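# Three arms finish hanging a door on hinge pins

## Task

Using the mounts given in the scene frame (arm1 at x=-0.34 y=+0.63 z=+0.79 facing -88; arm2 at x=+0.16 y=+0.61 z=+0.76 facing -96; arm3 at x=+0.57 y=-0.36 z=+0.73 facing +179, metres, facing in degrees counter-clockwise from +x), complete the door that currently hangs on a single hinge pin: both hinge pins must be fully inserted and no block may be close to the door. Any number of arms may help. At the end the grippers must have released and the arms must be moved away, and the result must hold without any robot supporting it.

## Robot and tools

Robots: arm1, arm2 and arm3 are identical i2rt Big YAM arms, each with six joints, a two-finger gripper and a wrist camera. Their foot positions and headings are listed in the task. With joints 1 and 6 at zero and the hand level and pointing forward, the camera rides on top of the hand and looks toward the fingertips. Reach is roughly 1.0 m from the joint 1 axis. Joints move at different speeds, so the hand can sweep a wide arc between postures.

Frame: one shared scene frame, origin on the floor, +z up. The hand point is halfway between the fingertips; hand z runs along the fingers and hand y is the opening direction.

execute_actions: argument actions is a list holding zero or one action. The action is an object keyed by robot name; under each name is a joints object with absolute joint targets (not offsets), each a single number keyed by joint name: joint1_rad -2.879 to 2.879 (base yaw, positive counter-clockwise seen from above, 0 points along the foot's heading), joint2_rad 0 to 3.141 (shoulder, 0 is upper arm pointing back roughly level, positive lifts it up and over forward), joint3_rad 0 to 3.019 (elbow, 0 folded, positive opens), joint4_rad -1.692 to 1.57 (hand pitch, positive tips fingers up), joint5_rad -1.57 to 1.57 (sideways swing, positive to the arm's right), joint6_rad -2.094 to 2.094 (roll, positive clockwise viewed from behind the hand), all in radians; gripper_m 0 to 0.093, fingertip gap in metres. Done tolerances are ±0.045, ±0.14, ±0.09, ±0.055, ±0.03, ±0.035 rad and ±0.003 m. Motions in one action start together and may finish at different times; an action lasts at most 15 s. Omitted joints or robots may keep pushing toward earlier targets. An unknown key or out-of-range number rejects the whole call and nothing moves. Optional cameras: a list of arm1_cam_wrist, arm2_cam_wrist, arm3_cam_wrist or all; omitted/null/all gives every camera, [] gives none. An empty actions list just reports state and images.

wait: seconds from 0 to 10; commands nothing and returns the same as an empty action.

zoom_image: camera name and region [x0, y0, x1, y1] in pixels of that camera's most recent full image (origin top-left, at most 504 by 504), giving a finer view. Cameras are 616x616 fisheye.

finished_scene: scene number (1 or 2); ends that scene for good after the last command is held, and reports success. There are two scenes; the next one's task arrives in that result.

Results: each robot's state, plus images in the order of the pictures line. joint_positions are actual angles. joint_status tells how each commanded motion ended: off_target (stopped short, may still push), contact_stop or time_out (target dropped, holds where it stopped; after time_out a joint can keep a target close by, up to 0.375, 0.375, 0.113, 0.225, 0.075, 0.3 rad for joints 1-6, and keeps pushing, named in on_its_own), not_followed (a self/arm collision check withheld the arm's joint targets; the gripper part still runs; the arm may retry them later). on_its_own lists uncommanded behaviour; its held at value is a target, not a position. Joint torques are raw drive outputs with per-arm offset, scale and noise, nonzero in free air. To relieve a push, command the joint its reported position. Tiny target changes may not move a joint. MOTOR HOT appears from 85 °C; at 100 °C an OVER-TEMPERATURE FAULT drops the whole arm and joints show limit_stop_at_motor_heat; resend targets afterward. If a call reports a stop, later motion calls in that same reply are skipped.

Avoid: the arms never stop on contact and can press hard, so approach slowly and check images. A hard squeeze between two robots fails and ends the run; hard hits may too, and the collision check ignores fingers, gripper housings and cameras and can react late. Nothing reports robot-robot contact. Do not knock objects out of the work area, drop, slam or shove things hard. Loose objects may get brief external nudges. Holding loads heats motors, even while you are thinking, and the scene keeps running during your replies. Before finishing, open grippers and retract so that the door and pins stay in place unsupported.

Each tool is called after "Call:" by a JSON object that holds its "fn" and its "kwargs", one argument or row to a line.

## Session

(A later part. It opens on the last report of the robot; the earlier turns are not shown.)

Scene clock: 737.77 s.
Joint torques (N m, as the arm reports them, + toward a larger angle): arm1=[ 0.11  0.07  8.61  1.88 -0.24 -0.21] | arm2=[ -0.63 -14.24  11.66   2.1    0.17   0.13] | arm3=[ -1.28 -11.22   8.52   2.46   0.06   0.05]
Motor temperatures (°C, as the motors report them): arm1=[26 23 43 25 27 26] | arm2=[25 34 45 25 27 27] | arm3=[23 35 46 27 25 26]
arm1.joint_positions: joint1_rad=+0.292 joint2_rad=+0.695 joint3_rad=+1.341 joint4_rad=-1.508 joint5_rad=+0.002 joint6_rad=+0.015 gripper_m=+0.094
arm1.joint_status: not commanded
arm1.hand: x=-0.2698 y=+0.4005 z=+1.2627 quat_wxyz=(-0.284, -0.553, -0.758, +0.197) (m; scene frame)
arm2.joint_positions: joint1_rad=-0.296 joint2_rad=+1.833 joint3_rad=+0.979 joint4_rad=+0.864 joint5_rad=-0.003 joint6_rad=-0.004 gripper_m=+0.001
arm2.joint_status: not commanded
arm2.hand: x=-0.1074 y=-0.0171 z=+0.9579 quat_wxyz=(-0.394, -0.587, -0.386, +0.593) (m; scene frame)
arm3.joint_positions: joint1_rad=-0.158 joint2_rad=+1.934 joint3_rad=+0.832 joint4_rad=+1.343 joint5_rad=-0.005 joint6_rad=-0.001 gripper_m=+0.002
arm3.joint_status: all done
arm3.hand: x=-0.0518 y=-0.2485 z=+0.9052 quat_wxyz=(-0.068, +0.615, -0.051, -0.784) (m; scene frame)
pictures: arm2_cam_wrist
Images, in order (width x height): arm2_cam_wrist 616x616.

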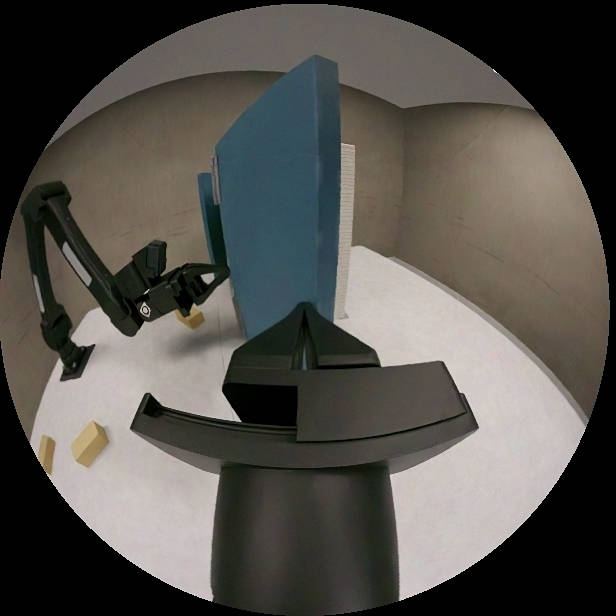

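Call:
{"fn": "execute_actions", "kwargs": {
  "actions": [
    {"arm2":{"joints":{"joint1_rad":-0.24,"joint2_rad":1.3,"joint3_rad":0.5}},"arm3":{"joints":{"joint2_rad":1.90,"joint3_rad":0.83}}}
  ],
  "cameras": []
}}

Call:
{"fn": "execute_actions", "kwargs": {
  "actions": [
    {"arm2":{"joints":{"joint1_rad":-0.66,"joint2_rad":1.3,"joint3_rad":0.6,"joint4_rad":0.88,"joint5_rad":-0.96,"gripper_m":0.09}}}
  ],
  "cameras": []
}}

Call:
{"fn": "execute_actions", "kwargs": {
  "actions": [
    {"arm2":{"joints":{"joint2_rad":1.777,"joint3_rad":0.92}}}
  ]
}}

Scene clock: 754.47 s.
Joint torques (N m, as the arm reports them, + toward a larger angle): arm1=[ 0.09  0.03  8.64  1.87 -0.24 -0.21] | arm2=[-0.85 -7.32  8.75  1.94  0.15  0.13] | arm3=[ -1.11 -14.65   5.4    2.31   0.06   0.04]
Motor temperatures (°C, as the motors report them): arm1=[26 23 43 25 27 26] | arm2=[25 34 45 25 26 27] | arm3=[23 35 46 27 25 26]
arm1.joint_positions: joint1_rad=+0.292 joint2_rad=+0.695 joint3_rad=+1.341 joint4_rad=-1.508 joint5_rad=+0.002 joint6_rad=+0.015 gripper_m=+0.094
arm1.joint_status: not commanded
arm1.hand: x=-0.2698 y=+0.4005 z=+1.2627 quat_wxyz=(-0.284, -0.553, -0.758, +0.197) (m; scene frame)
arm2.joint_positions: joint1_rad=-0.238 joint2_rad=+1.301 joint3_rad=+0.500 joint4_rad=+0.864 joint5_rad=-0.003 joint6_rad=-0.004 gripper_m=+0.001
arm2.joint_status: all done
arm2.hand: x=-0.0082 y=+0.1427 z=+1.0195 quat_wxyz=(-0.422, -0.559, -0.391, +0.597) (m; scene frame)
arm3.joint_positions: joint1_rad=-0.158 joint2_rad=+1.925 joint3_rad=+0.832 joint4_rad=+1.344 joint5_rad=-0.005 joint6_rad=-0.001 gripper_m=+0.002
arm3.joint_status: all done
arm3.hand: x=-0.0513 y=-0.2486 z=+0.9107 quat_wxyz=(-0.068, +0.611, -0.051, -0.787) (m; scene frame)
pictures: none
No camera images: the call's "cameras" was empty. Leave "cameras" out to get every camera's image.

Scene clock: 755.90 s.
Joint torques (N m, as the arm reports them, + toward a larger angle): arm1=[ 0.1  -0.06  8.65  1.88 -0.23 -0.21] | arm2=[-0.26 -7.44 11.52  2.1  -0.07  0.16] | arm3=[ -1.15 -14.3    5.44   2.35   0.04   0.03]
Motor temperatures (°C, as the motors report them): arm1=[26 23 43 25 27 26] | arm2=[25 34 45 25 26 27] | arm3=[23 36 46 27 25 26]
arm1.joint_positions: joint1_rad=+0.292 joint2_rad=+0.695 joint3_rad=+1.341 joint4_rad=-1.508 joint5_rad=+0.002 joint6_rad=+0.015 gripper_m=+0.094
arm1.joint_status: not commanded
arm1.hand: x=-0.2698 y=+0.4005 z=+1.2627 quat_wxyz=(-0.284, -0.553, -0.758, +0.197) (m; scene frame)
arm2.joint_positions: joint1_rad=-0.660 joint2_rad=+1.301 joint3_rad=+0.567 joint4_rad=+0.864 joint5_rad=-0.956 joint6_rad=-0.004 gripper_m=+0.090
arm2.joint_status: all done
arm2.hand: x=-0.0459 y=+0.1962 z=+1.0441 quat_wxyz=(-0.542, -0.403, -0.544, +0.498) (m; scene frame)
arm3.joint_positions: joint1_rad=-0.158 joint2_rad=+1.925 joint3_rad=+0.832 joint4_rad=+1.344 joint5_rad=-0.005 joint6_rad=-0.001 gripper_m=+0.002
arm3.joint_status: not commanded
arm3.hand: x=-0.0513 y=-0.2486 z=+0.9107 quat_wxyz=(-0.068, +0.611, -0.051, -0.787) (m; scene frame)
pictures: none
No camera images: the call's "cameras" was empty. Leave "cameras" out to get every camera's image.

Scene clock: 757.10 s.
Joint torques (N m, as the arm reports them, + toward a larger angle): arm1=[ 0.09  0.02  8.66  1.86 -0.24 -0.21] | arm2=[ -0.1  -13.17  10.4    2.05  -0.05   0.17] | arm3=[ -0.91 -14.67   5.37   2.45   0.07   0.05]
Motor temperatures (°C, as the motors report them): arm1=[26 23 43 25 27 26] | arm2=[25 34 45 25 26 27] | arm3=[23 36 46 27 25 26]
arm1.joint_positions: joint1_rad=+0.292 joint2_rad=+0.695 joint3_rad=+1.341 joint4_rad=-1.508 joint5_rad=+0.002 joint6_rad=+0.015 gripper_m=+0.094
arm1.joint_status: not commanded
arm1.hand: x=-0.2698 y=+0.4005 z=+1.2627 quat_wxyz=(-0.284, -0.553, -0.758, +0.197) (m; scene frame)
arm2.joint_positions: joint1_rad=-0.660 joint2_rad=+1.781 joint3_rad=+0.889 joint4_rad=+0.864 joint5_rad=-0.958 joint6_rad=-0.004 gripper_m=+0.090
arm2.joint_status: all done
arm2.hand: x=-0.1411 y=+0.0963 z=+0.9479 quat_wxyz=(-0.548, -0.459, -0.542, +0.442) (m; scene frame)
arm3.joint_positions: joint1_rad=-0.158 joint2_rad=+1.925 joint3_rad=+0.832 joint4_rad=+1.344 joint5_rad=-0.005 joint6_rad=-0.001 gripper_m=+0.002
arm3.joint_status: not commanded
arm3.hand: x=-0.0513 y=-0.2486 z=+0.9107 quat_wxyz=(-0.068, +0.611, -0.051, -0.787) (m; scene frame)
pictures: arm1_cam_wrist, arm2_cam_wrist, arm3_cam_wrist
Images, in order (width x height): arm1_cam_wrist 616x616, arm2_cam_wrist 616x616, arm3_cam_wrist 616x616.

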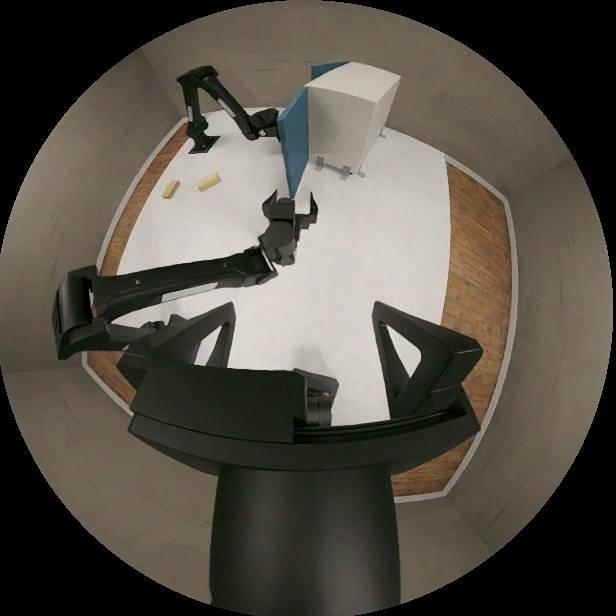

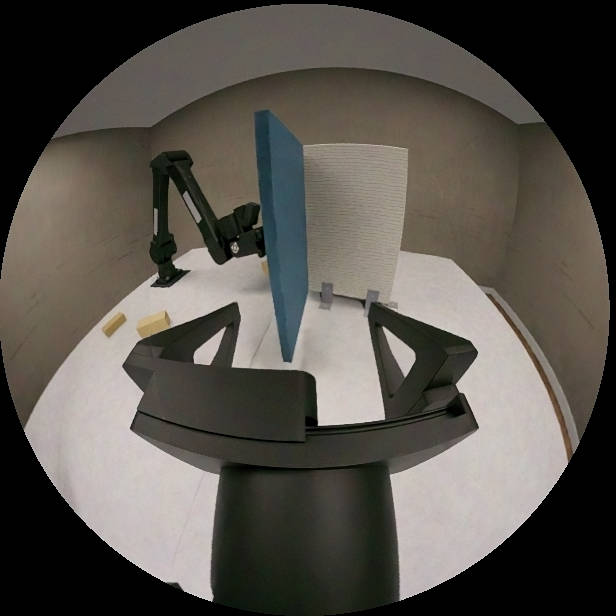

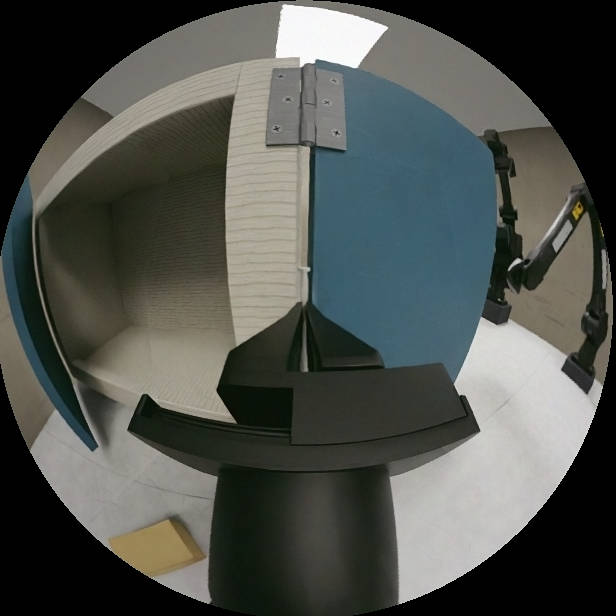

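Call:
{"fn": "execute_actions", "kwargs": {
  "actions": [
    {"arm2":{"joints":{"joint1_rad":-0.47,"joint2_rad":1.885,"joint3_rad":1.115,"joint4_rad":0.82,"joint5_rad":-0.761}}}
  ],
  "cameras": ["arm2_cam_wrist","arm1_cam_wrist"]
}}

Scene clock: 761.73 s.
Joint torques (N m, as the arm reports them, + toward a larger angle): arm1=[ 0.19  0.04  8.63  1.85 -0.24 -0.22] | arm2=[ -1.19 -14.62  11.55   0.95   0.23   0.16] | arm3=[ -1.11 -14.89   5.36   2.41   0.07   0.04]
Motor temperatures (°C, as the motors report them): arm1=[26 23 43 25 27 26] | arm2=[25 34 44 25 26 27] | arm3=[23 36 45 27 25 26]
arm1.joint_positions: joint1_rad=+0.292 joint2_rad=+0.695 joint3_rad=+1.341 joint4_rad=-1.508 joint5_rad=+0.002 joint6_rad=+0.015 gripper_m=+0.094
arm1.joint_status: not commanded
arm1.hand: x=-0.2698 y=+0.4005 z=+1.2627 quat_wxyz=(-0.284, -0.553, -0.758, +0.197) (m; scene frame)
arm2.joint_positions: joint1_rad=-0.463 joint2_rad=+1.877 joint3_rad=+1.079 joint4_rad=+0.838 joint5_rad=-0.765 joint6_rad=-0.004 gripper_m=+0.090
arm2.joint_status: all done
arm2.hand: x=-0.0991 y=-0.0131 z=+0.9697 quat_wxyz=(-0.550, -0.434, -0.542, +0.465) (m; scene frame)
arm3.joint_positions: joint1_rad=-0.158 joint2_rad=+1.925 joint3_rad=+0.832 joint4_rad=+1.344 joint5_rad=-0.005 joint6_rad=-0.001 gripper_m=+0.002
arm3.joint_status: not commanded
arm3.hand: x=-0.0513 y=-0.2486 z=+0.9107 quat_wxyz=(-0.068, +0.611, -0.051, -0.787) (m; scene frame)
pictures: arm1_cam_wrist, arm2_cam_wrist
Images, in order (width x height): arm1_cam_wrist 616x616, arm2_cam_wrist 616x616.

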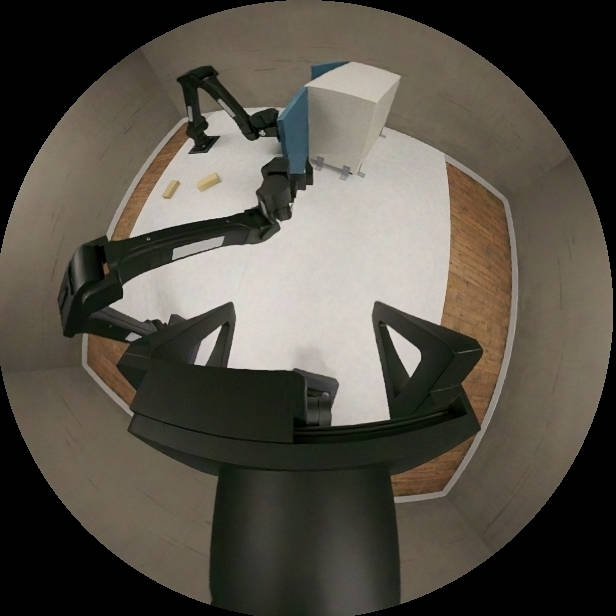

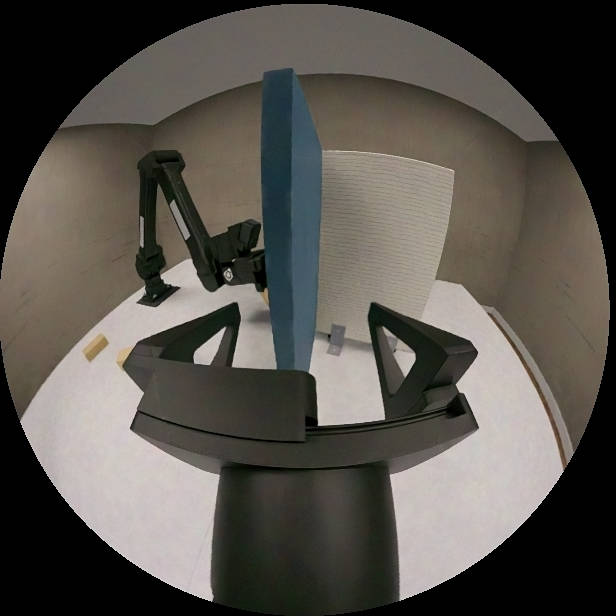

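Grip, lift, then try the pin.

Call:
{"fn": "execute_actions", "kwargs": {
  "actions": [
    {"arm2":{"joints":{"gripper_m":0.0}}}
  ],
  "cameras": []
}}

Call:
{"fn": "execute_actions", "kwargs": {
  "actions": [
    {"arm2":{"joints":{"joint2_rad":1.81}}}
  ],
  "cameras": []
}}

Call:
{"fn": "execute_actions", "kwargs": {
  "actions": [
    {"arm3":{"joints":{"joint2_rad":1.90,"joint3_rad":0.88,"joint4_rad":1.30}}}
  ],
  "cameras": ["arm3_cam_wrist"]
}}

Scene clock: 767.63 s.
Joint torques (N m, as the arm reports them, + toward a larger angle): arm1=[ 0.19  0.1   8.69  1.88 -0.23 -0.21] | arm2=[ -0.71 -14.89  11.39   1.03  -0.04   0.16] | arm3=[ -0.98 -14.67   5.34   2.45   0.09   0.05]
Motor temperatures (°C, as the motors report them): arm1=[26 23 43 25 27 26] | arm2=[25 34 45 25 26 27] | arm3=[23 36 44 27 25 26]
arm1.joint_positions: joint1_rad=+0.292 joint2_rad=+0.695 joint3_rad=+1.341 joint4_rad=-1.508 joint5_rad=+0.002 joint6_rad=+0.015 gripper_m=+0.094
arm1.joint_status: not commanded
arm1.hand: x=-0.2698 y=+0.4005 z=+1.2627 quat_wxyz=(-0.284, -0.553, -0.758, +0.197) (m; scene frame)
arm2.joint_positions: joint1_rad=-0.463 joint2_rad=+1.877 joint3_rad=+1.079 joint4_rad=+0.837 joint5_rad=-0.760 joint6_rad=-0.004 gripper_m=+0.014
arm2.joint_status: gripper_m off_target (ended at +0.014, target +0.000)
arm2.hand: x=-0.1004 y=-0.0133 z=+0.9699 quat_wxyz=(-0.548, -0.436, -0.540, +0.466) (m; scene frame)
arm3.joint_positions: joint1_rad=-0.158 joint2_rad=+1.925 joint3_rad=+0.832 joint4_rad=+1.344 joint5_rad=-0.005 joint6_rad=-0.001 gripper_m=+0.002
arm3.joint_status: not commanded
arm3.hand: x=-0.0513 y=-0.2486 z=+0.9107 quat_wxyz=(-0.068, +0.611, -0.051, -0.787) (m; scene frame)
pictures: none
No camera images: the call's "cameras" was empty. Leave "cameras" out to get every camera's image.

Scene clock: 768.30 s.
Joint torques (N m, as the arm reports them, + toward a larger angle): arm1=[-0.05 -0.15  8.68  1.86 -0.23 -0.2 ] | arm2=[ -0.85 -19.59  11.46   1.75  -0.02   0.14] | arm3=[ -1.15 -14.71   5.4    2.37   0.05   0.03]
Motor temperatures (°C, as the motors report them): arm1=[26 23 43 25 27 26] | arm2=[25 34 45 25 26 27] | arm3=[23 36 44 27 25 26]
arm1.joint_positions: joint1_rad=+0.292 joint2_rad=+0.695 joint3_rad=+1.341 joint4_rad=-1.508 joint5_rad=+0.002 joint6_rad=+0.015 gripper_m=+0.094
arm1.joint_status: not commanded
arm1.hand: x=-0.2698 y=+0.4005 z=+1.2627 quat_wxyz=(-0.284, -0.553, -0.758, +0.197) (m; scene frame)
arm2.joint_positions: joint1_rad=-0.463 joint2_rad=+1.869 joint3_rad=+1.079 joint4_rad=+0.821 joint5_rad=-0.760 joint6_rad=-0.004 gripper_m=+0.014
arm2.joint_status: all done
arm2.hand: x=-0.1001 y=-0.0129 z=+0.9718 quat_wxyz=(-0.548, -0.439, -0.541, +0.463) (m; scene frame)
arm3.joint_positions: joint1_rad=-0.158 joint2_rad=+1.925 joint3_rad=+0.832 joint4_rad=+1.344 joint5_rad=-0.005 joint6_rad=-0.001 gripper_m=+0.002
arm3.joint_status: not commanded
arm3.hand: x=-0.0513 y=-0.2486 z=+0.9107 quat_wxyz=(-0.068, +0.611, -0.051, -0.787) (m; scene frame)
pictures: none
No camera images: the call's "cameras" was empty. Leave "cameras" out to get every camera's image.

Scene clock: 768.97 s.
Joint torques (N m, as the arm reports them, + toward a larger angle): arm1=[ 0.19 -0.08  8.65  1.9  -0.23 -0.21] | arm2=[ -1.2  -19.62  11.42   1.61  -0.04   0.15] | arm3=[ -0.86 -14.36   9.27   1.16   0.07   0.02]
Motor temperatures (°C, as the motors report them): arm1=[26 23 43 25 27 26] | arm2=[25 34 45 25 26 27] | arm3=[23 36 44 27 25 26]
arm1.joint_positions: joint1_rad=+0.292 joint2_rad=+0.695 joint3_rad=+1.341 joint4_rad=-1.508 joint5_rad=+0.002 joint6_rad=+0.015 gripper_m=+0.094
arm1.joint_status: not commanded
arm1.hand: x=-0.2698 y=+0.4005 z=+1.2627 quat_wxyz=(-0.284, -0.553, -0.758, +0.197) (m; scene frame)
arm2.joint_positions: joint1_rad=-0.463 joint2_rad=+1.868 joint3_rad=+1.079 joint4_rad=+0.821 joint5_rad=-0.760 joint6_rad=-0.004 gripper_m=+0.014
arm2.joint_status: not commanded
arm2.hand: x=-0.1001 y=-0.0128 z=+0.9726 quat_wxyz=(-0.548, -0.439, -0.540, +0.464) (m; scene frame)
arm3.joint_positions: joint1_rad=-0.158 joint2_rad=+1.921 joint3_rad=+0.836 joint4_rad=+1.315 joint5_rad=-0.005 joint6_rad=-0.001 gripper_m=+0.002
arm3.joint_status: all done
arm3.hand: x=-0.0541 y=-0.2481 z=+0.9084 quat_wxyz=(-0.067, +0.619, -0.051, -0.781) (m; scene frame)
pictures: arm3_cam_wrist
Images, in order (width x height): arm3_cam_wrist 616x616.

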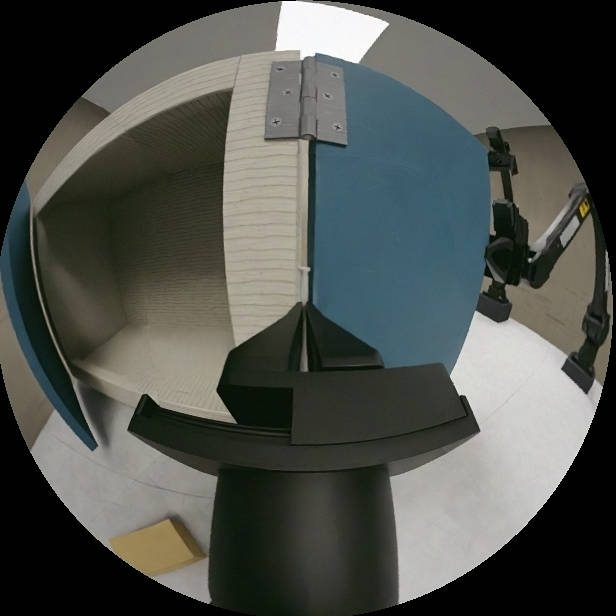

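Call:
{"fn": "execute_actions", "kwargs": {
  "actions": [
    {"arm3":{"joints":{"joint1_rad":-0.178}}}
  ],
  "cameras": ["arm3_cam_wrist"]
}}

Call:
{"fn": "zoom_image", "kwargs": {
  "camera": "arm3_cam_wrist",
  "region": [270,230,340,380]
}}

Scene clock: 775.53 s.
Joint torques (N m, as the arm reports them, + toward a larger angle): arm1=[ 0.   -0.01  8.65  1.86 -0.25 -0.21] | arm2=[ -0.9  -19.71  11.53   1.58   0.01   0.16] | arm3=[ -1.3  -14.29   9.24   1.12   0.04   0.05]
Motor temperatures (°C, as the motors report them): arm1=[26 23 43 25 27 26] | arm2=[25 35 45 25 26 27] | arm3=[23 36 45 27 25 26]
arm1.joint_positions: joint1_rad=+0.292 joint2_rad=+0.695 joint3_rad=+1.341 joint4_rad=-1.508 joint5_rad=+0.002 joint6_rad=+0.015 gripper_m=+0.094
arm1.joint_status: not commanded
arm1.hand: x=-0.2698 y=+0.4005 z=+1.2627 quat_wxyz=(-0.284, -0.553, -0.758, +0.197) (m; scene frame)
arm2.joint_positions: joint1_rad=-0.463 joint2_rad=+1.868 joint3_rad=+1.079 joint4_rad=+0.821 joint5_rad=-0.760 joint6_rad=-0.004 gripper_m=+0.014
arm2.joint_status: not commanded
arm2.hand: x=-0.1001 y=-0.0128 z=+0.9726 quat_wxyz=(-0.548, -0.439, -0.540, +0.464) (m; scene frame)
arm3.joint_positions: joint1_rad=-0.158 joint2_rad=+1.921 joint3_rad=+0.836 joint4_rad=+1.315 joint5_rad=-0.005 joint6_rad=-0.001 gripper_m=+0.002
arm3.joint_status: all done
arm3.hand: x=-0.0541 y=-0.2481 z=+0.9084 quat_wxyz=(-0.067, +0.619, -0.051, -0.781) (m; scene frame)
pictures: arm3_cam_wrist
Images, in order (width x height): arm3_cam_wrist 616x616.

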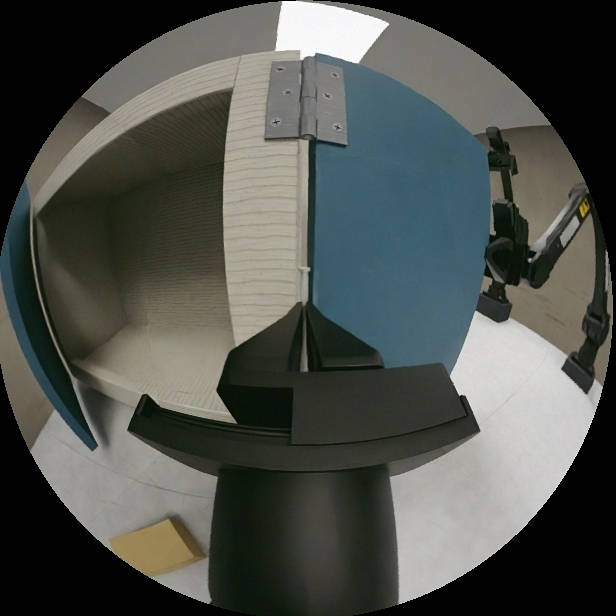

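Region (270, 230, 340, 380) of arm3_cam_wrist's 616x616 image, scaled by 3.360, with more detail than that image has; it fills the left 235 columns of this view, and the rest is white.

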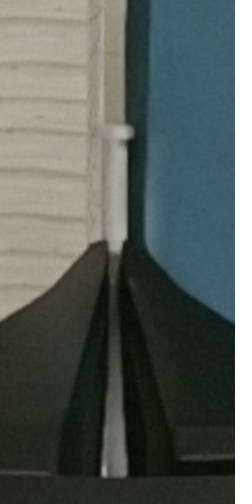

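Call:
{"fn": "execute_actions", "kwargs": {
  "actions": [
    {"arm2":{"joints":{"joint2_rad":1.76}}}
  ],
  "cameras": ["arm3_cam_wrist"]
}}

Scene clock: 783.23 s.
Joint torques (N m, as the arm reports them, + toward a larger angle): arm1=[ 0.22 -0.03  8.66  1.84 -0.23 -0.21] | arm2=[ -0.77 -22.51  11.59   2.21  -0.04   0.15] | arm3=[ -0.85 -14.25   9.02   1.27   0.05   0.03]
Motor temperatures (°C, as the motors report them): arm1=[26 23 43 25 27 26] | arm2=[25 36 45 25 26 27] | arm3=[23 37 46 27 25 26]
arm1.joint_positions: joint1_rad=+0.292 joint2_rad=+0.695 joint3_rad=+1.341 joint4_rad=-1.508 joint5_rad=+0.002 joint6_rad=+0.015 gripper_m=+0.094
arm1.joint_status: not commanded
arm1.hand: x=-0.2698 y=+0.4005 z=+1.2627 quat_wxyz=(-0.284, -0.553, -0.758, +0.197) (m; scene frame)
arm2.joint_positions: joint1_rad=-0.463 joint2_rad=+1.858 joint3_rad=+1.079 joint4_rad=+0.803 joint5_rad=-0.759 joint6_rad=-0.004 gripper_m=+0.014
arm2.joint_status: all done
arm2.hand: x=-0.0998 y=-0.0122 z=+0.9759 quat_wxyz=(-0.548, -0.441, -0.541, +0.461) (m; scene frame)
arm3.joint_positions: joint1_rad=-0.159 joint2_rad=+1.921 joint3_rad=+0.840 joint4_rad=+1.310 joint5_rad=-0.005 joint6_rad=-0.001 gripper_m=+0.002
arm3.joint_status: not commanded
arm3.hand: x=-0.0554 y=-0.2476 z=+0.9088 quat_wxyz=(-0.067, +0.619, -0.052, -0.781) (m; scene frame)
pictures: arm3_cam_wrist
Images, in order (width x height): arm3_cam_wrist 616x616.

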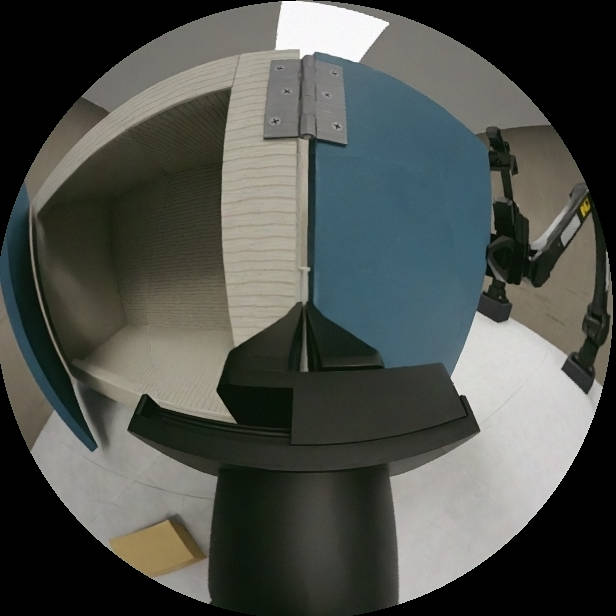

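Call:
{"fn": "execute_actions", "kwargs": {
  "actions": [
    {"arm3":{"joints":{"joint1_rad":-0.168,"joint2_rad":1.96,"joint3_rad":0.865,"joint4_rad":1.33}}}
  ],
  "cameras": []
}}

Call:
{"fn": "execute_actions", "kwargs": {
  "actions": [
    {"arm3":{"joints":{"joint2_rad":2.0,"joint4_rad":1.35}}}
  ],
  "cameras": ["arm3_cam_wrist"]
}}

Scene clock: 786.93 s.
Joint torques (N m, as the arm reports them, + toward a larger angle): arm1=[ 0.1  -0.13  8.64  1.84 -0.23 -0.21] | arm2=[ -0.82 -22.42  11.57   2.22  -0.05   0.14] | arm3=[ -0.45 -11.2    7.62   2.18   0.06   0.04]
Motor temperatures (°C, as the motors report them): arm1=[26 23 43 25 27 26] | arm2=[25 36 45 25 26 27] | arm3=[23 37 46 27 25 26]
arm1.joint_positions: joint1_rad=+0.292 joint2_rad=+0.695 joint3_rad=+1.341 joint4_rad=-1.508 joint5_rad=+0.002 joint6_rad=+0.015 gripper_m=+0.094
arm1.joint_status: not commanded
arm1.hand: x=-0.2698 y=+0.4005 z=+1.2627 quat_wxyz=(-0.284, -0.553, -0.758, +0.197) (m; scene frame)
arm2.joint_positions: joint1_rad=-0.463 joint2_rad=+1.858 joint3_rad=+1.079 joint4_rad=+0.803 joint5_rad=-0.759 joint6_rad=-0.004 gripper_m=+0.014
arm2.joint_status: not commanded
arm2.hand: x=-0.0998 y=-0.0122 z=+0.9759 quat_wxyz=(-0.548, -0.441, -0.541, +0.461) (m; scene frame)
arm3.joint_positions: joint1_rad=-0.159 joint2_rad=+1.939 joint3_rad=+0.840 joint4_rad=+1.316 joint5_rad=-0.005 joint6_rad=-0.001 gripper_m=+0.002
arm3.joint_status: all done
arm3.hand: x=-0.0559 y=-0.2475 z=+0.8988 quat_wxyz=(-0.067, +0.624, -0.052, -0.777) (m; scene frame)
pictures: none
No camera images: the call's "cameras" was empty. Leave "cameras" out to get every camera's image.

Scene clock: 787.53 s.
Joint torques (N m, as the arm reports them, + toward a larger angle): arm1=[ 0.12 -0.03  8.63  1.85 -0.23 -0.21] | arm2=[ -1.25 -22.51  11.55   2.4   -0.05   0.16] | arm3=[-0.51 -9.6   7.12  1.64  0.04  0.06]
Motor temperatures (°C, as the motors report them): arm1=[26 23 43 25 27 26] | arm2=[25 37 45 25 26 27] | arm3=[23 37 46 27 25 26]
arm1.joint_positions: joint1_rad=+0.292 joint2_rad=+0.695 joint3_rad=+1.341 joint4_rad=-1.508 joint5_rad=+0.002 joint6_rad=+0.015 gripper_m=+0.094
arm1.joint_status: not commanded
arm1.hand: x=-0.2698 y=+0.4005 z=+1.2627 quat_wxyz=(-0.284, -0.553, -0.758, +0.197) (m; scene frame)
arm2.joint_positions: joint1_rad=-0.463 joint2_rad=+1.858 joint3_rad=+1.079 joint4_rad=+0.803 joint5_rad=-0.759 joint6_rad=-0.004 gripper_m=+0.014
arm2.joint_status: not commanded
arm2.hand: x=-0.0998 y=-0.0122 z=+0.9759 quat_wxyz=(-0.548, -0.441, -0.541, +0.461) (m; scene frame)
arm3.joint_positions: joint1_rad=-0.159 joint2_rad=+1.958 joint3_rad=+0.844 joint4_rad=+1.354 joint5_rad=-0.005 joint6_rad=-0.001 gripper_m=+0.002
arm3.joint_status: all done
arm3.hand: x=-0.0556 y=-0.2475 z=+0.8977 quat_wxyz=(-0.068, +0.615, -0.051, -0.784) (m; scene frame)
pictures: arm3_cam_wrist
Images, in order (width x height): arm3_cam_wrist 616x616.

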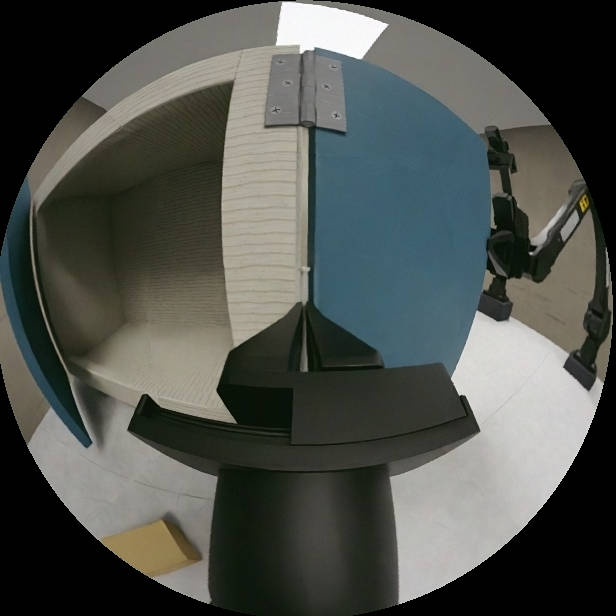

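Call:
{"fn": "execute_actions", "kwargs": {
  "actions": [
    {"arm3":{"joints":{"joint2_rad":2.06,"joint3_rad":0.85,"joint4_rad":1.33}}}
  ],
  "cameras": ["arm3_cam_wrist"]
}}

Call:
{"fn": "zoom_image", "kwargs": {
  "camera": "arm3_cam_wrist",
  "region": [270,230,340,380]
}}

Scene clock: 795.93 s.
Joint torques (N m, as the arm reports them, + toward a larger angle): arm1=[ 0.12  0.06  8.63  1.92 -0.23 -0.2 ] | arm2=[ -0.85 -23.14  11.53   2.14  -0.05   0.18] | arm3=[-0.71 -6.56  5.41 -0.01  0.04  0.06]
Motor temperatures (°C, as the motors report them): arm1=[26 23 43 25 27 26] | arm2=[25 37 45 25 26 27] | arm3=[23 36 46 27 25 26]
arm1.joint_positions: joint1_rad=+0.292 joint2_rad=+0.695 joint3_rad=+1.341 joint4_rad=-1.508 joint5_rad=+0.002 joint6_rad=+0.015 gripper_m=+0.094
arm1.joint_status: not commanded
arm1.hand: x=-0.2698 y=+0.4005 z=+1.2627 quat_wxyz=(-0.284, -0.553, -0.758, +0.197) (m; scene frame)
arm2.joint_positions: joint1_rad=-0.463 joint2_rad=+1.858 joint3_rad=+1.079 joint4_rad=+0.803 joint5_rad=-0.759 joint6_rad=-0.004 gripper_m=+0.014
arm2.joint_status: not commanded
arm2.hand: x=-0.0998 y=-0.0122 z=+0.9759 quat_wxyz=(-0.548, -0.441, -0.541, +0.461) (m; scene frame)
arm3.joint_positions: joint1_rad=-0.159 joint2_rad=+1.974 joint3_rad=+0.849 joint4_rad=+1.375 joint5_rad=-0.005 joint6_rad=-0.001 gripper_m=+0.002
arm3.joint_status: all done
arm3.hand: x=-0.0564 y=-0.2474 z=+0.8955 quat_wxyz=(-0.068, +0.611, -0.051, -0.787) (m; scene frame)
pictures: arm3_cam_wrist
Images, in order (width x height): arm3_cam_wrist 616x616.

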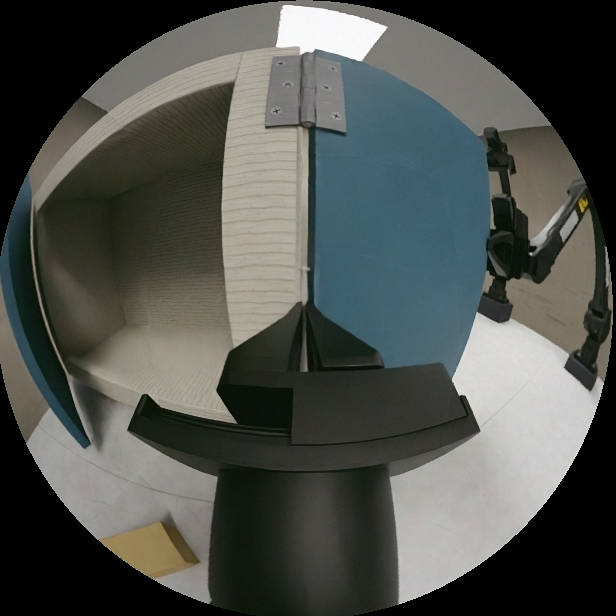

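Region (270, 230, 340, 380) of arm3_cam_wrist's 616x616 image, scaled by 3.360, with more detail than that image has; it fills the left 235 columns of this view, and the rest is white.

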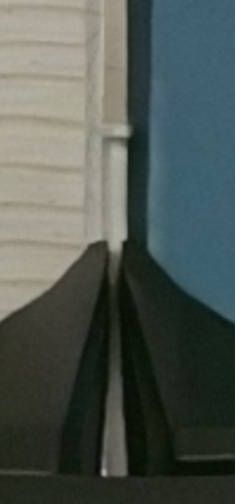

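Call:
{"fn": "execute_actions", "kwargs": {
  "actions": [
    {"arm3":{"joints":{"joint1_rad":-0.14,"joint2_rad":1.935,"joint3_rad":0.85,"joint4_rad":1.31}}}
  ],
  "cameras": ["arm3_cam_wrist"]
}}

Call:
{"fn": "zoom_image", "kwargs": {
  "camera": "arm3_cam_wrist",
  "region": [285,340,325,380]
}}

Scene clock: 802.93 s.
Joint torques (N m, as the arm reports them, + toward a larger angle): arm1=[ 0.04 -0.05  8.66  1.88 -0.24 -0.21] | arm2=[ -1.13 -22.6   11.53   2.22  -0.06   0.14] | arm3=[  1.69 -13.92   5.85   1.    -0.02   0.05]
Motor temperatures (°C, as the motors report them): arm1=[26 23 43 25 27 26] | arm2=[25 38 45 25 26 27] | arm3=[23 35 45 27 25 26]
arm1.joint_positions: joint1_rad=+0.292 joint2_rad=+0.695 joint3_rad=+1.341 joint4_rad=-1.508 joint5_rad=+0.002 joint6_rad=+0.015 gripper_m=+0.094
arm1.joint_status: not commanded
arm1.hand: x=-0.2698 y=+0.4005 z=+1.2627 quat_wxyz=(-0.284, -0.553, -0.758, +0.197) (m; scene frame)
arm2.joint_positions: joint1_rad=-0.463 joint2_rad=+1.858 joint3_rad=+1.079 joint4_rad=+0.803 joint5_rad=-0.759 joint6_rad=-0.004 gripper_m=+0.014
arm2.joint_status: not commanded
arm2.hand: x=-0.0998 y=-0.0122 z=+0.9759 quat_wxyz=(-0.548, -0.441, -0.541, +0.461) (m; scene frame)
arm3.joint_positions: joint1_rad=-0.158 joint2_rad=+1.949 joint3_rad=+0.846 joint4_rad=+1.331 joint5_rad=-0.003 joint6_rad=-0.001 gripper_m=+0.002
arm3.joint_status: all done
arm3.hand: x=-0.0571 y=-0.2477 z=+0.8987 quat_wxyz=(-0.067, +0.620, -0.052, -0.780) (m; scene frame)
pictures: arm3_cam_wrist
Images, in order (width x height): arm3_cam_wrist 616x616.

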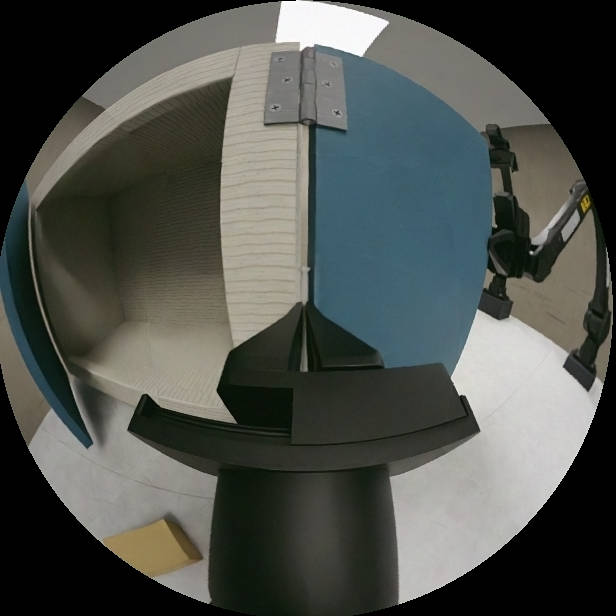

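Region (285, 340, 325, 380) of arm3_cam_wrist's 616x616 image, scaled by 12.600, with more detail than that image has.

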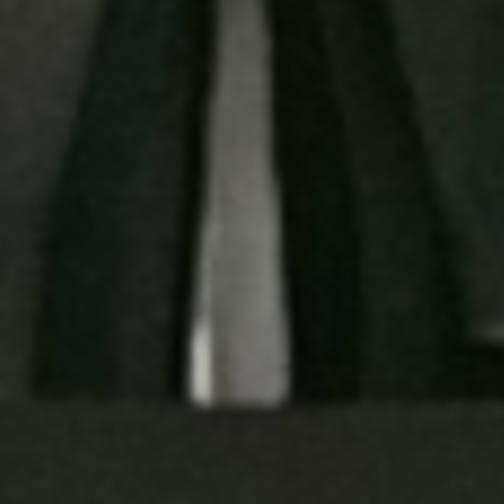

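Call:
{"fn": "execute_actions", "kwargs": {
  "actions": [
    {"arm3":{"joints":{"joint1_rad":-0.158,"joint2_rad":2.03,"joint3_rad":0.85,"joint4_rad":1.31}},"arm2":{"joints":{"joint2_rad":1.85}}}
  ],
  "cameras": []
}}

Call:
{"fn": "execute_actions", "kwargs": {
  "actions": [
    {"arm2":{"joints":{"joint2_rad":1.91}}}
  ],
  "cameras": []
}}

Call:
{"fn": "execute_actions", "kwargs": {
  "actions": [
    {"arm2":{"joints":{"joint2_rad":1.96,"joint4_rad":0.86}}}
  ],
  "cameras": ["arm3_cam_wrist"]
}}

Scene clock: 813.87 s.
Joint torques (N m, as the arm reports them, + toward a larger angle): arm1=[ 0.09  0.03  8.66  1.87 -0.23 -0.21] | arm2=[ -1.02 -15.83  11.65   2.37  -0.07   0.15] | arm3=[-0.02 -7.27  5.72  0.46 -0.03  0.06]
Motor temperatures (°C, as the motors report them): arm1=[26 23 43 25 27 26] | arm2=[25 39 45 25 26 27] | arm3=[23 36 44 26 25 26]
arm1.joint_positions: joint1_rad=+0.292 joint2_rad=+0.695 joint3_rad=+1.341 joint4_rad=-1.508 joint5_rad=+0.002 joint6_rad=+0.015 gripper_m=+0.094
arm1.joint_status: not commanded
arm1.hand: x=-0.2698 y=+0.4005 z=+1.2627 quat_wxyz=(-0.284, -0.553, -0.758, +0.197) (m; scene frame)
arm2.joint_positions: joint1_rad=-0.463 joint2_rad=+1.860 joint3_rad=+1.079 joint4_rad=+0.803 joint5_rad=-0.759 joint6_rad=-0.004 gripper_m=+0.014
arm2.joint_status: all done
arm2.hand: x=-0.0999 y=-0.0124 z=+0.9742 quat_wxyz=(-0.547, -0.442, -0.541, +0.461) (m; scene frame)
arm3.joint_positions: joint1_rad=-0.158 joint2_rad=+1.958 joint3_rad=+0.846 joint4_rad=+1.344 joint5_rad=-0.003 joint6_rad=-0.001 gripper_m=+0.002
arm3.joint_status: all done
arm3.hand: x=-0.0568 y=-0.2478 z=+0.8963 quat_wxyz=(-0.068, +0.618, -0.052, -0.781) (m; scene frame)
pictures: none
No camera images: the call's "cameras" was empty. Leave "cameras" out to get every camera's image.

Scene clock: 814.47 s.
Joint torques (N m, as the arm reports them, + toward a larger angle): arm1=[-0.03 -0.09  8.63  1.85 -0.24 -0.21] | arm2=[ -1.05 -11.94  11.64   2.11  -0.07   0.18] | arm3=[ 0.2  -7.83  5.8   0.55  0.01  0.05]
Motor temperatures (°C, as the motors report them): arm1=[26 23 43 25 27 26] | arm2=[25 38 45 25 26 27] | arm3=[23 36 44 26 25 26]
arm1.joint_positions: joint1_rad=+0.292 joint2_rad=+0.695 joint3_rad=+1.341 joint4_rad=-1.508 joint5_rad=+0.002 joint6_rad=+0.015 gripper_m=+0.094
arm1.joint_status: not commanded
arm1.hand: x=-0.2698 y=+0.4005 z=+1.2627 quat_wxyz=(-0.284, -0.553, -0.758, +0.197) (m; scene frame)
arm2.joint_positions: joint1_rad=-0.464 joint2_rad=+1.866 joint3_rad=+1.079 joint4_rad=+0.809 joint5_rad=-0.759 joint6_rad=-0.004 gripper_m=+0.014
arm2.joint_status: all done
arm2.hand: x=-0.1006 y=-0.0126 z=+0.9714 quat_wxyz=(-0.547, -0.443, -0.541, +0.461) (m; scene frame)
arm3.joint_positions: joint1_rad=-0.158 joint2_rad=+1.958 joint3_rad=+0.846 joint4_rad=+1.344 joint5_rad=-0.003 joint6_rad=-0.001 gripper_m=+0.002
arm3.joint_status: not commanded
arm3.hand: x=-0.0568 y=-0.2478 z=+0.8961 quat_wxyz=(-0.068, +0.619, -0.052, -0.781) (m; scene frame)
pictures: none
No camera images: the call's "cameras" was empty. Leave "cameras" out to get every camera's image.

Scene clock: 815.10 s.
Joint torques (N m, as the arm reports them, + toward a larger angle): arm1=[ 0.12  0.    8.67  1.88 -0.24 -0.2 ] | arm2=[ -0.24 -10.33  10.62   1.55   0.42   0.04] | arm3=[ 0.54 -7.75  5.75  0.49 -0.01  0.05]
Motor temperatures (°C, as the motors report them): arm1=[26 23 43 25 27 26] | arm2=[25 38 45 25 26 27] | arm3=[23 36 44 26 25 26]
arm1.joint_positions: joint1_rad=+0.292 joint2_rad=+0.695 joint3_rad=+1.341 joint4_rad=-1.508 joint5_rad=+0.002 joint6_rad=+0.015 gripper_m=+0.094
arm1.joint_status: not commanded
arm1.hand: x=-0.2698 y=+0.4005 z=+1.2627 quat_wxyz=(-0.284, -0.553, -0.758, +0.197) (m; scene frame)
arm2.joint_positions: joint1_rad=-0.472 joint2_rad=+1.892 joint3_rad=+1.090 joint4_rad=+0.863 joint5_rad=-0.770 joint6_rad=+0.005 gripper_m=+0.014
arm2.joint_status: all done
arm2.hand: x=-0.1061 y=-0.0136 z=+0.9704 quat_wxyz=(-0.551, -0.430, -0.538, +0.471) (m; scene frame)
arm3.joint_positions: joint1_rad=-0.158 joint2_rad=+1.958 joint3_rad=+0.846 joint4_rad=+1.344 joint5_rad=-0.003 joint6_rad=-0.001 gripper_m=+0.002
arm3.joint_status: not commanded
arm3.hand: x=-0.0568 y=-0.2478 z=+0.8961 quat_wxyz=(-0.068, +0.619, -0.052, -0.781) (m; scene frame)
pictures: arm3_cam_wrist
Images, in order (width x height): arm3_cam_wrist 616x616.

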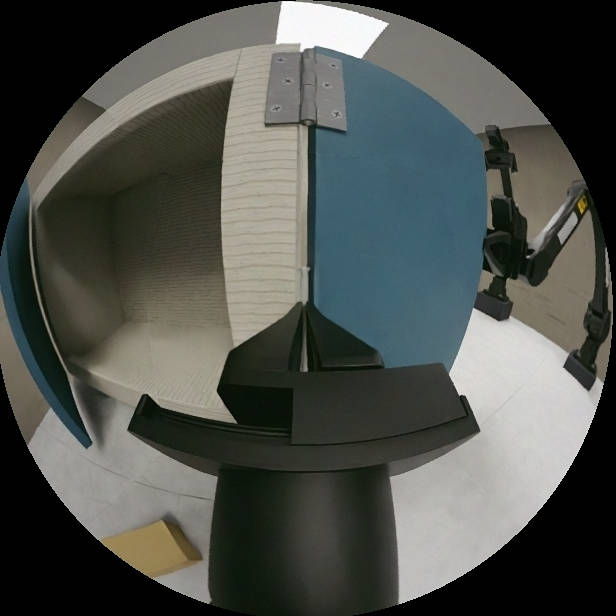

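Call:
{"fn": "execute_actions", "kwargs": {
  "actions": [
    {"arm3":{"joints":{"joint2_rad":1.96,"gripper_m":0.02}},"arm2":{"joints":{"joint2_rad":1.84,"joint4_rad":0.82}}}
  ],
  "cameras": ["arm3_cam_wrist"]
}}

Scene clock: 820.03 s.
Joint torques (N m, as the arm reports them, + toward a larger angle): arm1=[ 0.22 -0.13  8.65  1.9  -0.23 -0.21] | arm2=[ -0.1  -18.06  10.71   1.28   0.68   0.04] | arm3=[ -0.01 -12.55   5.72   0.4   -0.02   0.02]
Motor temperatures (°C, as the motors report them): arm1=[26 23 43 25 27 26] | arm2=[25 37 45 25 26 27] | arm3=[23 35 44 26 25 26]
arm1.joint_positions: joint1_rad=+0.292 joint2_rad=+0.695 joint3_rad=+1.341 joint4_rad=-1.508 joint5_rad=+0.002 joint6_rad=+0.015 gripper_m=+0.094
arm1.joint_status: not commanded
arm1.hand: x=-0.2698 y=+0.4005 z=+1.2627 quat_wxyz=(-0.284, -0.553, -0.758, +0.197) (m; scene frame)
arm2.joint_positions: joint1_rad=-0.471 joint2_rad=+1.876 joint3_rad=+1.090 joint4_rad=+0.829 joint5_rad=-0.775 joint6_rad=+0.006 gripper_m=+0.014
arm2.joint_status: all done
arm2.hand: x=-0.1042 y=-0.0129 z=+0.9743 quat_wxyz=(-0.552, -0.435, -0.540, +0.463) (m; scene frame)
arm3.joint_positions: joint1_rad=-0.158 joint2_rad=+1.955 joint3_rad=+0.846 joint4_rad=+1.343 joint5_rad=-0.003 joint6_rad=+0.001 gripper_m=+0.005
arm3.joint_status: gripper_m off_target (ended at +0.005, target +0.020); the others done
arm3.hand: x=-0.0567 y=-0.2477 z=+0.8977 quat_wxyz=(-0.067, +0.618, -0.052, -0.782) (m; scene frame)
pictures: arm3_cam_wrist
Images, in order (width x height): arm3_cam_wrist 616x616.

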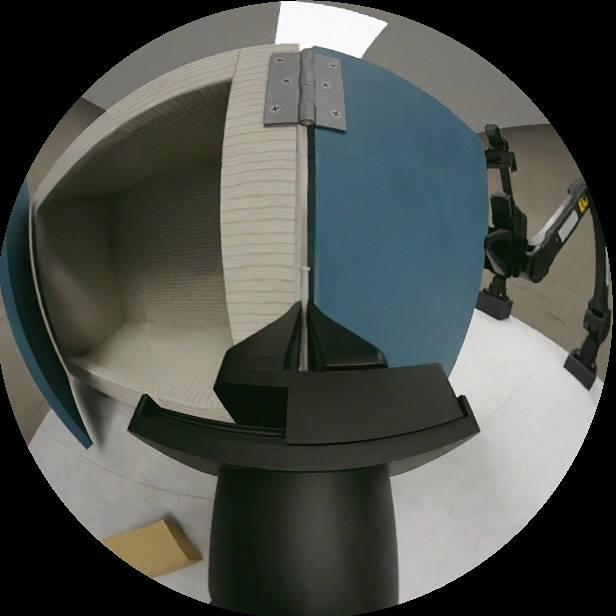

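Call:
{"fn": "execute_actions", "kwargs": {
  "actions": [
    {"arm3":{"joints":{"joint2_rad":1.90,"joint3_rad":0.70,"joint4_rad":1.35}}}
  ],
  "cameras": ["arm3_cam_wrist"]
}}

Call:
{"fn": "zoom_image", "kwargs": {
  "camera": "arm3_cam_wrist",
  "region": [260,230,350,380]
}}

Scene clock: 827.07 s.
Joint torques (N m, as the arm reports them, + toward a larger angle): arm1=[-0.02  0.13  8.68  1.86 -0.24 -0.22] | arm2=[ -0.5  -18.22  10.64   1.64   0.4    0.09] | arm3=[  0.65 -12.39   4.79   2.11  -0.27   0.02]
Motor temperatures (°C, as the motors report them): arm1=[26 23 43 25 27 26] | arm2=[25 37 45 25 26 27] | arm3=[23 36 44 26 25 26]
arm1.joint_positions: joint1_rad=+0.292 joint2_rad=+0.695 joint3_rad=+1.341 joint4_rad=-1.508 joint5_rad=+0.002 joint6_rad=+0.015 gripper_m=+0.094
arm1.joint_status: not commanded
arm1.hand: x=-0.2698 y=+0.4005 z=+1.2627 quat_wxyz=(-0.284, -0.553, -0.758, +0.197) (m; scene frame)
arm2.joint_positions: joint1_rad=-0.470 joint2_rad=+1.876 joint3_rad=+1.090 joint4_rad=+0.824 joint5_rad=-0.769 joint6_rad=+0.003 gripper_m=+0.014
arm2.joint_status: not commanded
arm2.hand: x=-0.1048 y=-0.0133 z=+0.9732 quat_wxyz=(-0.550, -0.438, -0.539, +0.463) (m; scene frame)
arm3.joint_positions: joint1_rad=-0.160 joint2_rad=+1.910 joint3_rad=+0.697 joint4_rad=+1.343 joint5_rad=+0.003 joint6_rad=+0.001 gripper_m=+0.020
arm3.joint_status: all done
arm3.on_its_own: gripper_m moved +0.015 to your old target +0.020
arm3.hand: x=-0.0105 y=-0.2531 z=+0.8661 quat_wxyz=(-0.067, +0.657, -0.059, -0.749) (m; scene frame)
pictures: arm3_cam_wrist
Images, in order (width x height): arm3_cam_wrist 616x616.

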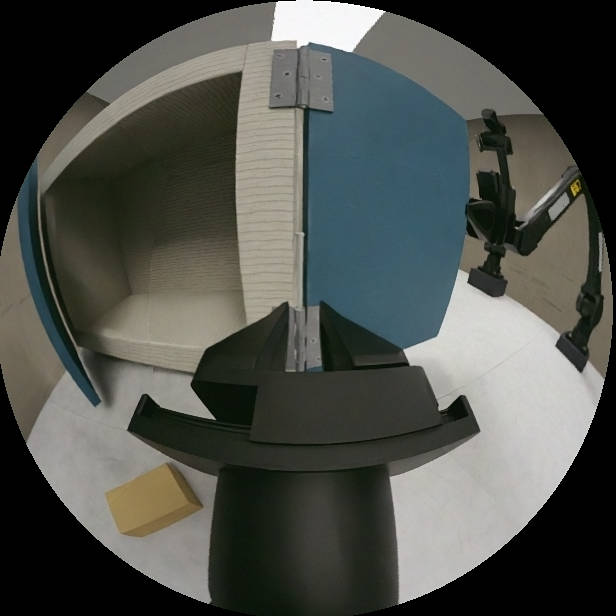

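Region (260, 230, 350, 380) of arm3_cam_wrist's 616x616 image, scaled by 3.360, with more detail than that image has; it fills the left 302 columns of this view, and the rest is white.

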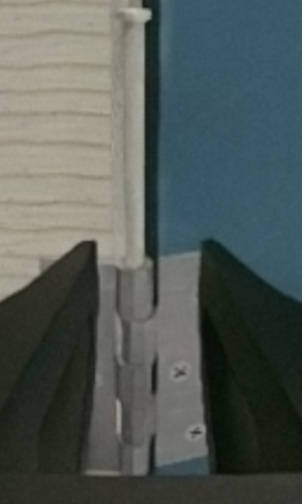

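Call:
{"fn": "execute_actions", "kwargs": {
  "actions": [
    {"arm3":{"joints":{"joint2_rad":1.66,"joint4_rad":0.99,"gripper_m":0.0}}}
  ],
  "cameras": []
}}

Call:
{"fn": "execute_actions", "kwargs": {
  "actions": [
    {"arm3":{"joints":{"joint2_rad":1.70,"joint3_rad":0.875}}}
  ],
  "cameras": ["arm3_cam_wrist"]
}}

Scene clock: 837.83 s.
Joint torques (N m, as the arm reports them, + toward a larger angle): arm1=[ 0.08  0.    8.68  1.88 -0.24 -0.21] | arm2=[ -0.31 -17.58  10.81   1.38   0.41   0.07] | arm3=[ 0.68 -9.48  6.89  1.4  -0.27  0.04]
Motor temperatures (°C, as the motors report them): arm1=[26 23 43 25 27 26] | arm2=[25 37 45 25 26 27] | arm3=[23 36 43 27 25 26]
arm1.joint_positions: joint1_rad=+0.292 joint2_rad=+0.695 joint3_rad=+1.341 joint4_rad=-1.508 joint5_rad=+0.002 joint6_rad=+0.015 gripper_m=+0.094
arm1.joint_status: not commanded
arm1.hand: x=-0.2698 y=+0.4005 z=+1.2627 quat_wxyz=(-0.284, -0.553, -0.758, +0.197) (m; scene frame)
arm2.joint_positions: joint1_rad=-0.470 joint2_rad=+1.876 joint3_rad=+1.090 joint4_rad=+0.824 joint5_rad=-0.769 joint6_rad=+0.003 gripper_m=+0.014
arm2.joint_status: not commanded
arm2.hand: x=-0.1048 y=-0.0133 z=+0.9732 quat_wxyz=(-0.550, -0.438, -0.539, +0.463) (m; scene frame)
arm3.joint_positions: joint1_rad=-0.160 joint2_rad=+1.651 joint3_rad=+0.697 joint4_rad=+1.000 joint5_rad=+0.003 joint6_rad=+0.001 gripper_m=+0.000
arm3.joint_status: all done
arm3.hand: x=-0.0075 y=-0.2537 z=+0.9291 quat_wxyz=(-0.065, +0.688, -0.062, -0.720) (m; scene frame)
pictures: none
No camera images: the call's "cameras" was empty. Leave "cameras" out to get every camera's image.

Scene clock: 838.77 s.
Joint torques (N m, as the arm reports them, + toward a larger angle): arm1=[ 0.03 -0.15  8.7   1.9  -0.23 -0.22] | arm2=[ -0.63 -17.91  10.73   1.49   0.36   0.09] | arm3=[  0.43 -12.06   9.96   1.56  -0.28   0.03]
Motor temperatures (°C, as the motors report them): arm1=[26 23 43 25 27 26] | arm2=[25 37 45 25 26 27] | arm3=[23 36 43 27 25 26]
arm1.joint_positions: joint1_rad=+0.292 joint2_rad=+0.695 joint3_rad=+1.341 joint4_rad=-1.508 joint5_rad=+0.002 joint6_rad=+0.015 gripper_m=+0.094
arm1.joint_status: not commanded
arm1.hand: x=-0.2698 y=+0.4005 z=+1.2627 quat_wxyz=(-0.284, -0.553, -0.758, +0.197) (m; scene frame)
arm2.joint_positions: joint1_rad=-0.470 joint2_rad=+1.876 joint3_rad=+1.090 joint4_rad=+0.824 joint5_rad=-0.769 joint6_rad=+0.002 gripper_m=+0.014
arm2.joint_status: not commanded
arm2.hand: x=-0.1048 y=-0.0133 z=+0.9732 quat_wxyz=(-0.550, -0.438, -0.539, +0.464) (m; scene frame)
arm3.joint_positions: joint1_rad=-0.160 joint2_rad=+1.698 joint3_rad=+0.842 joint4_rad=+0.995 joint5_rad=+0.003 joint6_rad=+0.001 gripper_m=+0.000
arm3.joint_status: all done
arm3.hand: x=-0.0514 y=-0.2460 z=+0.9698 quat_wxyz=(-0.067, +0.654, -0.059, -0.752) (m; scene frame)
pictures: arm3_cam_wrist
Images, in order (width x height): arm3_cam_wrist 616x616.

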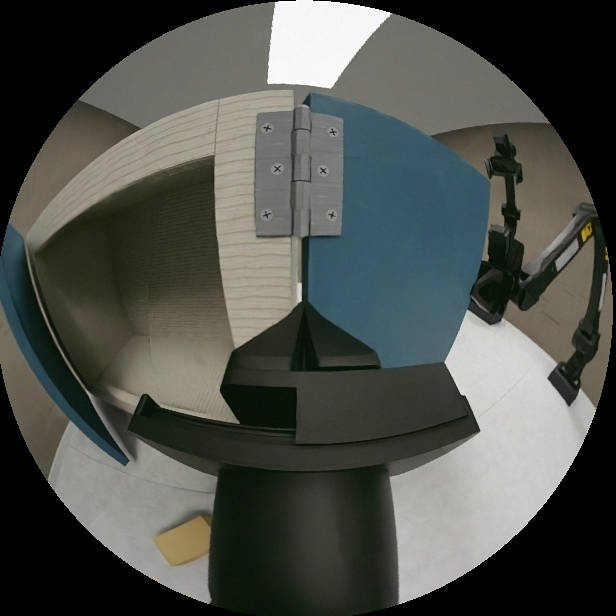

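Call:
{"fn": "execute_actions", "kwargs": {
  "actions": [
    {"arm3":{"joints":{"joint1_rad":-0.142,"joint2_rad":1.80,"joint4_rad":1.05}}}
  ],
  "cameras": []
}}

Call:
{"fn": "execute_actions", "kwargs": {
  "actions": [
    {"arm3":{"joints":{"joint2_rad":1.90,"joint4_rad":1.10}}}
  ],
  "cameras": ["arm3_cam_wrist"]
}}

Scene clock: 845.30 s.
Joint torques (N m, as the arm reports them, + toward a larger angle): arm1=[ 0.12  0.04  8.65  1.88 -0.23 -0.21] | arm2=[ -0.49 -18.26  10.8    1.47   0.4    0.07] | arm3=[ 1.48 -7.01  9.8   0.68 -0.27  0.05]
Motor temperatures (°C, as the motors report them): arm1=[26 23 43 25 27 26] | arm2=[25 37 45 25 26 27] | arm3=[23 36 45 27 25 26]
arm1.joint_positions: joint1_rad=+0.292 joint2_rad=+0.695 joint3_rad=+1.341 joint4_rad=-1.508 joint5_rad=+0.002 joint6_rad=+0.015 gripper_m=+0.094
arm1.joint_status: not commanded
arm1.hand: x=-0.2698 y=+0.4005 z=+1.2627 quat_wxyz=(-0.284, -0.553, -0.758, +0.197) (m; scene frame)
arm2.joint_positions: joint1_rad=-0.470 joint2_rad=+1.876 joint3_rad=+1.090 joint4_rad=+0.824 joint5_rad=-0.769 joint6_rad=+0.002 gripper_m=+0.014
arm2.joint_status: not commanded
arm2.hand: x=-0.1048 y=-0.0133 z=+0.9732 quat_wxyz=(-0.550, -0.438, -0.539, +0.464) (m; scene frame)
arm3.joint_positions: joint1_rad=-0.160 joint2_rad=+1.734 joint3_rad=+0.842 joint4_rad=+1.076 joint5_rad=+0.003 joint6_rad=+0.001 gripper_m=+0.000
arm3.joint_status: all done
arm3.hand: x=-0.0522 y=-0.2461 z=+0.9675 quat_wxyz=(-0.068, +0.637, -0.057, -0.766) (m; scene frame)
pictures: none
No camera images: the call's "cameras" was empty. Leave "cameras" out to get every camera's image.

Scene clock: 845.97 s.
Joint torques (N m, as the arm reports them, + toward a larger angle): arm1=[ 0.13 -0.02  8.7   1.87 -0.23 -0.21] | arm2=[ -0.97 -18.15  10.67   1.55   0.35   0.12] | arm3=[ 1.51 -7.43  8.25  0.18 -0.17  0.01]
Motor temperatures (°C, as the motors report them): arm1=[26 23 43 25 27 26] | arm2=[25 37 45 25 26 27] | arm3=[23 36 45 27 25 26]
arm1.joint_positions: joint1_rad=+0.292 joint2_rad=+0.695 joint3_rad=+1.341 joint4_rad=-1.508 joint5_rad=+0.002 joint6_rad=+0.015 gripper_m=+0.094
arm1.joint_status: not commanded
arm1.hand: x=-0.2698 y=+0.4005 z=+1.2627 quat_wxyz=(-0.284, -0.553, -0.758, +0.197) (m; scene frame)
arm2.joint_positions: joint1_rad=-0.470 joint2_rad=+1.874 joint3_rad=+1.090 joint4_rad=+0.824 joint5_rad=-0.768 joint6_rad=+0.001 gripper_m=+0.014
arm2.joint_status: not commanded
arm2.hand: x=-0.1049 y=-0.0133 z=+0.9740 quat_wxyz=(-0.550, -0.437, -0.540, +0.464) (m; scene frame)
arm3.joint_positions: joint1_rad=-0.156 joint2_rad=+1.833 joint3_rad=+0.853 joint4_rad=+1.146 joint5_rad=+0.000 joint6_rad=+0.001 gripper_m=+0.000
arm3.joint_status: all done
arm3.hand: x=-0.0617 y=-0.2476 z=+0.9290 quat_wxyz=(-0.066, +0.643, -0.055, -0.761) (m; scene frame)
pictures: arm3_cam_wrist
Images, in order (width x height): arm3_cam_wrist 616x616.

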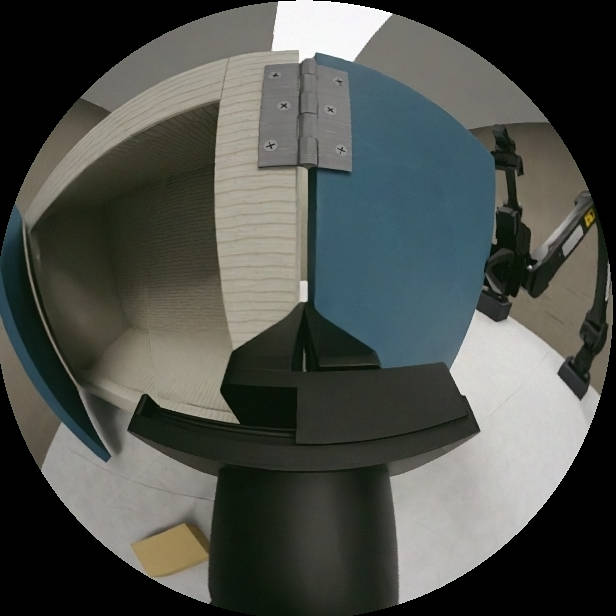

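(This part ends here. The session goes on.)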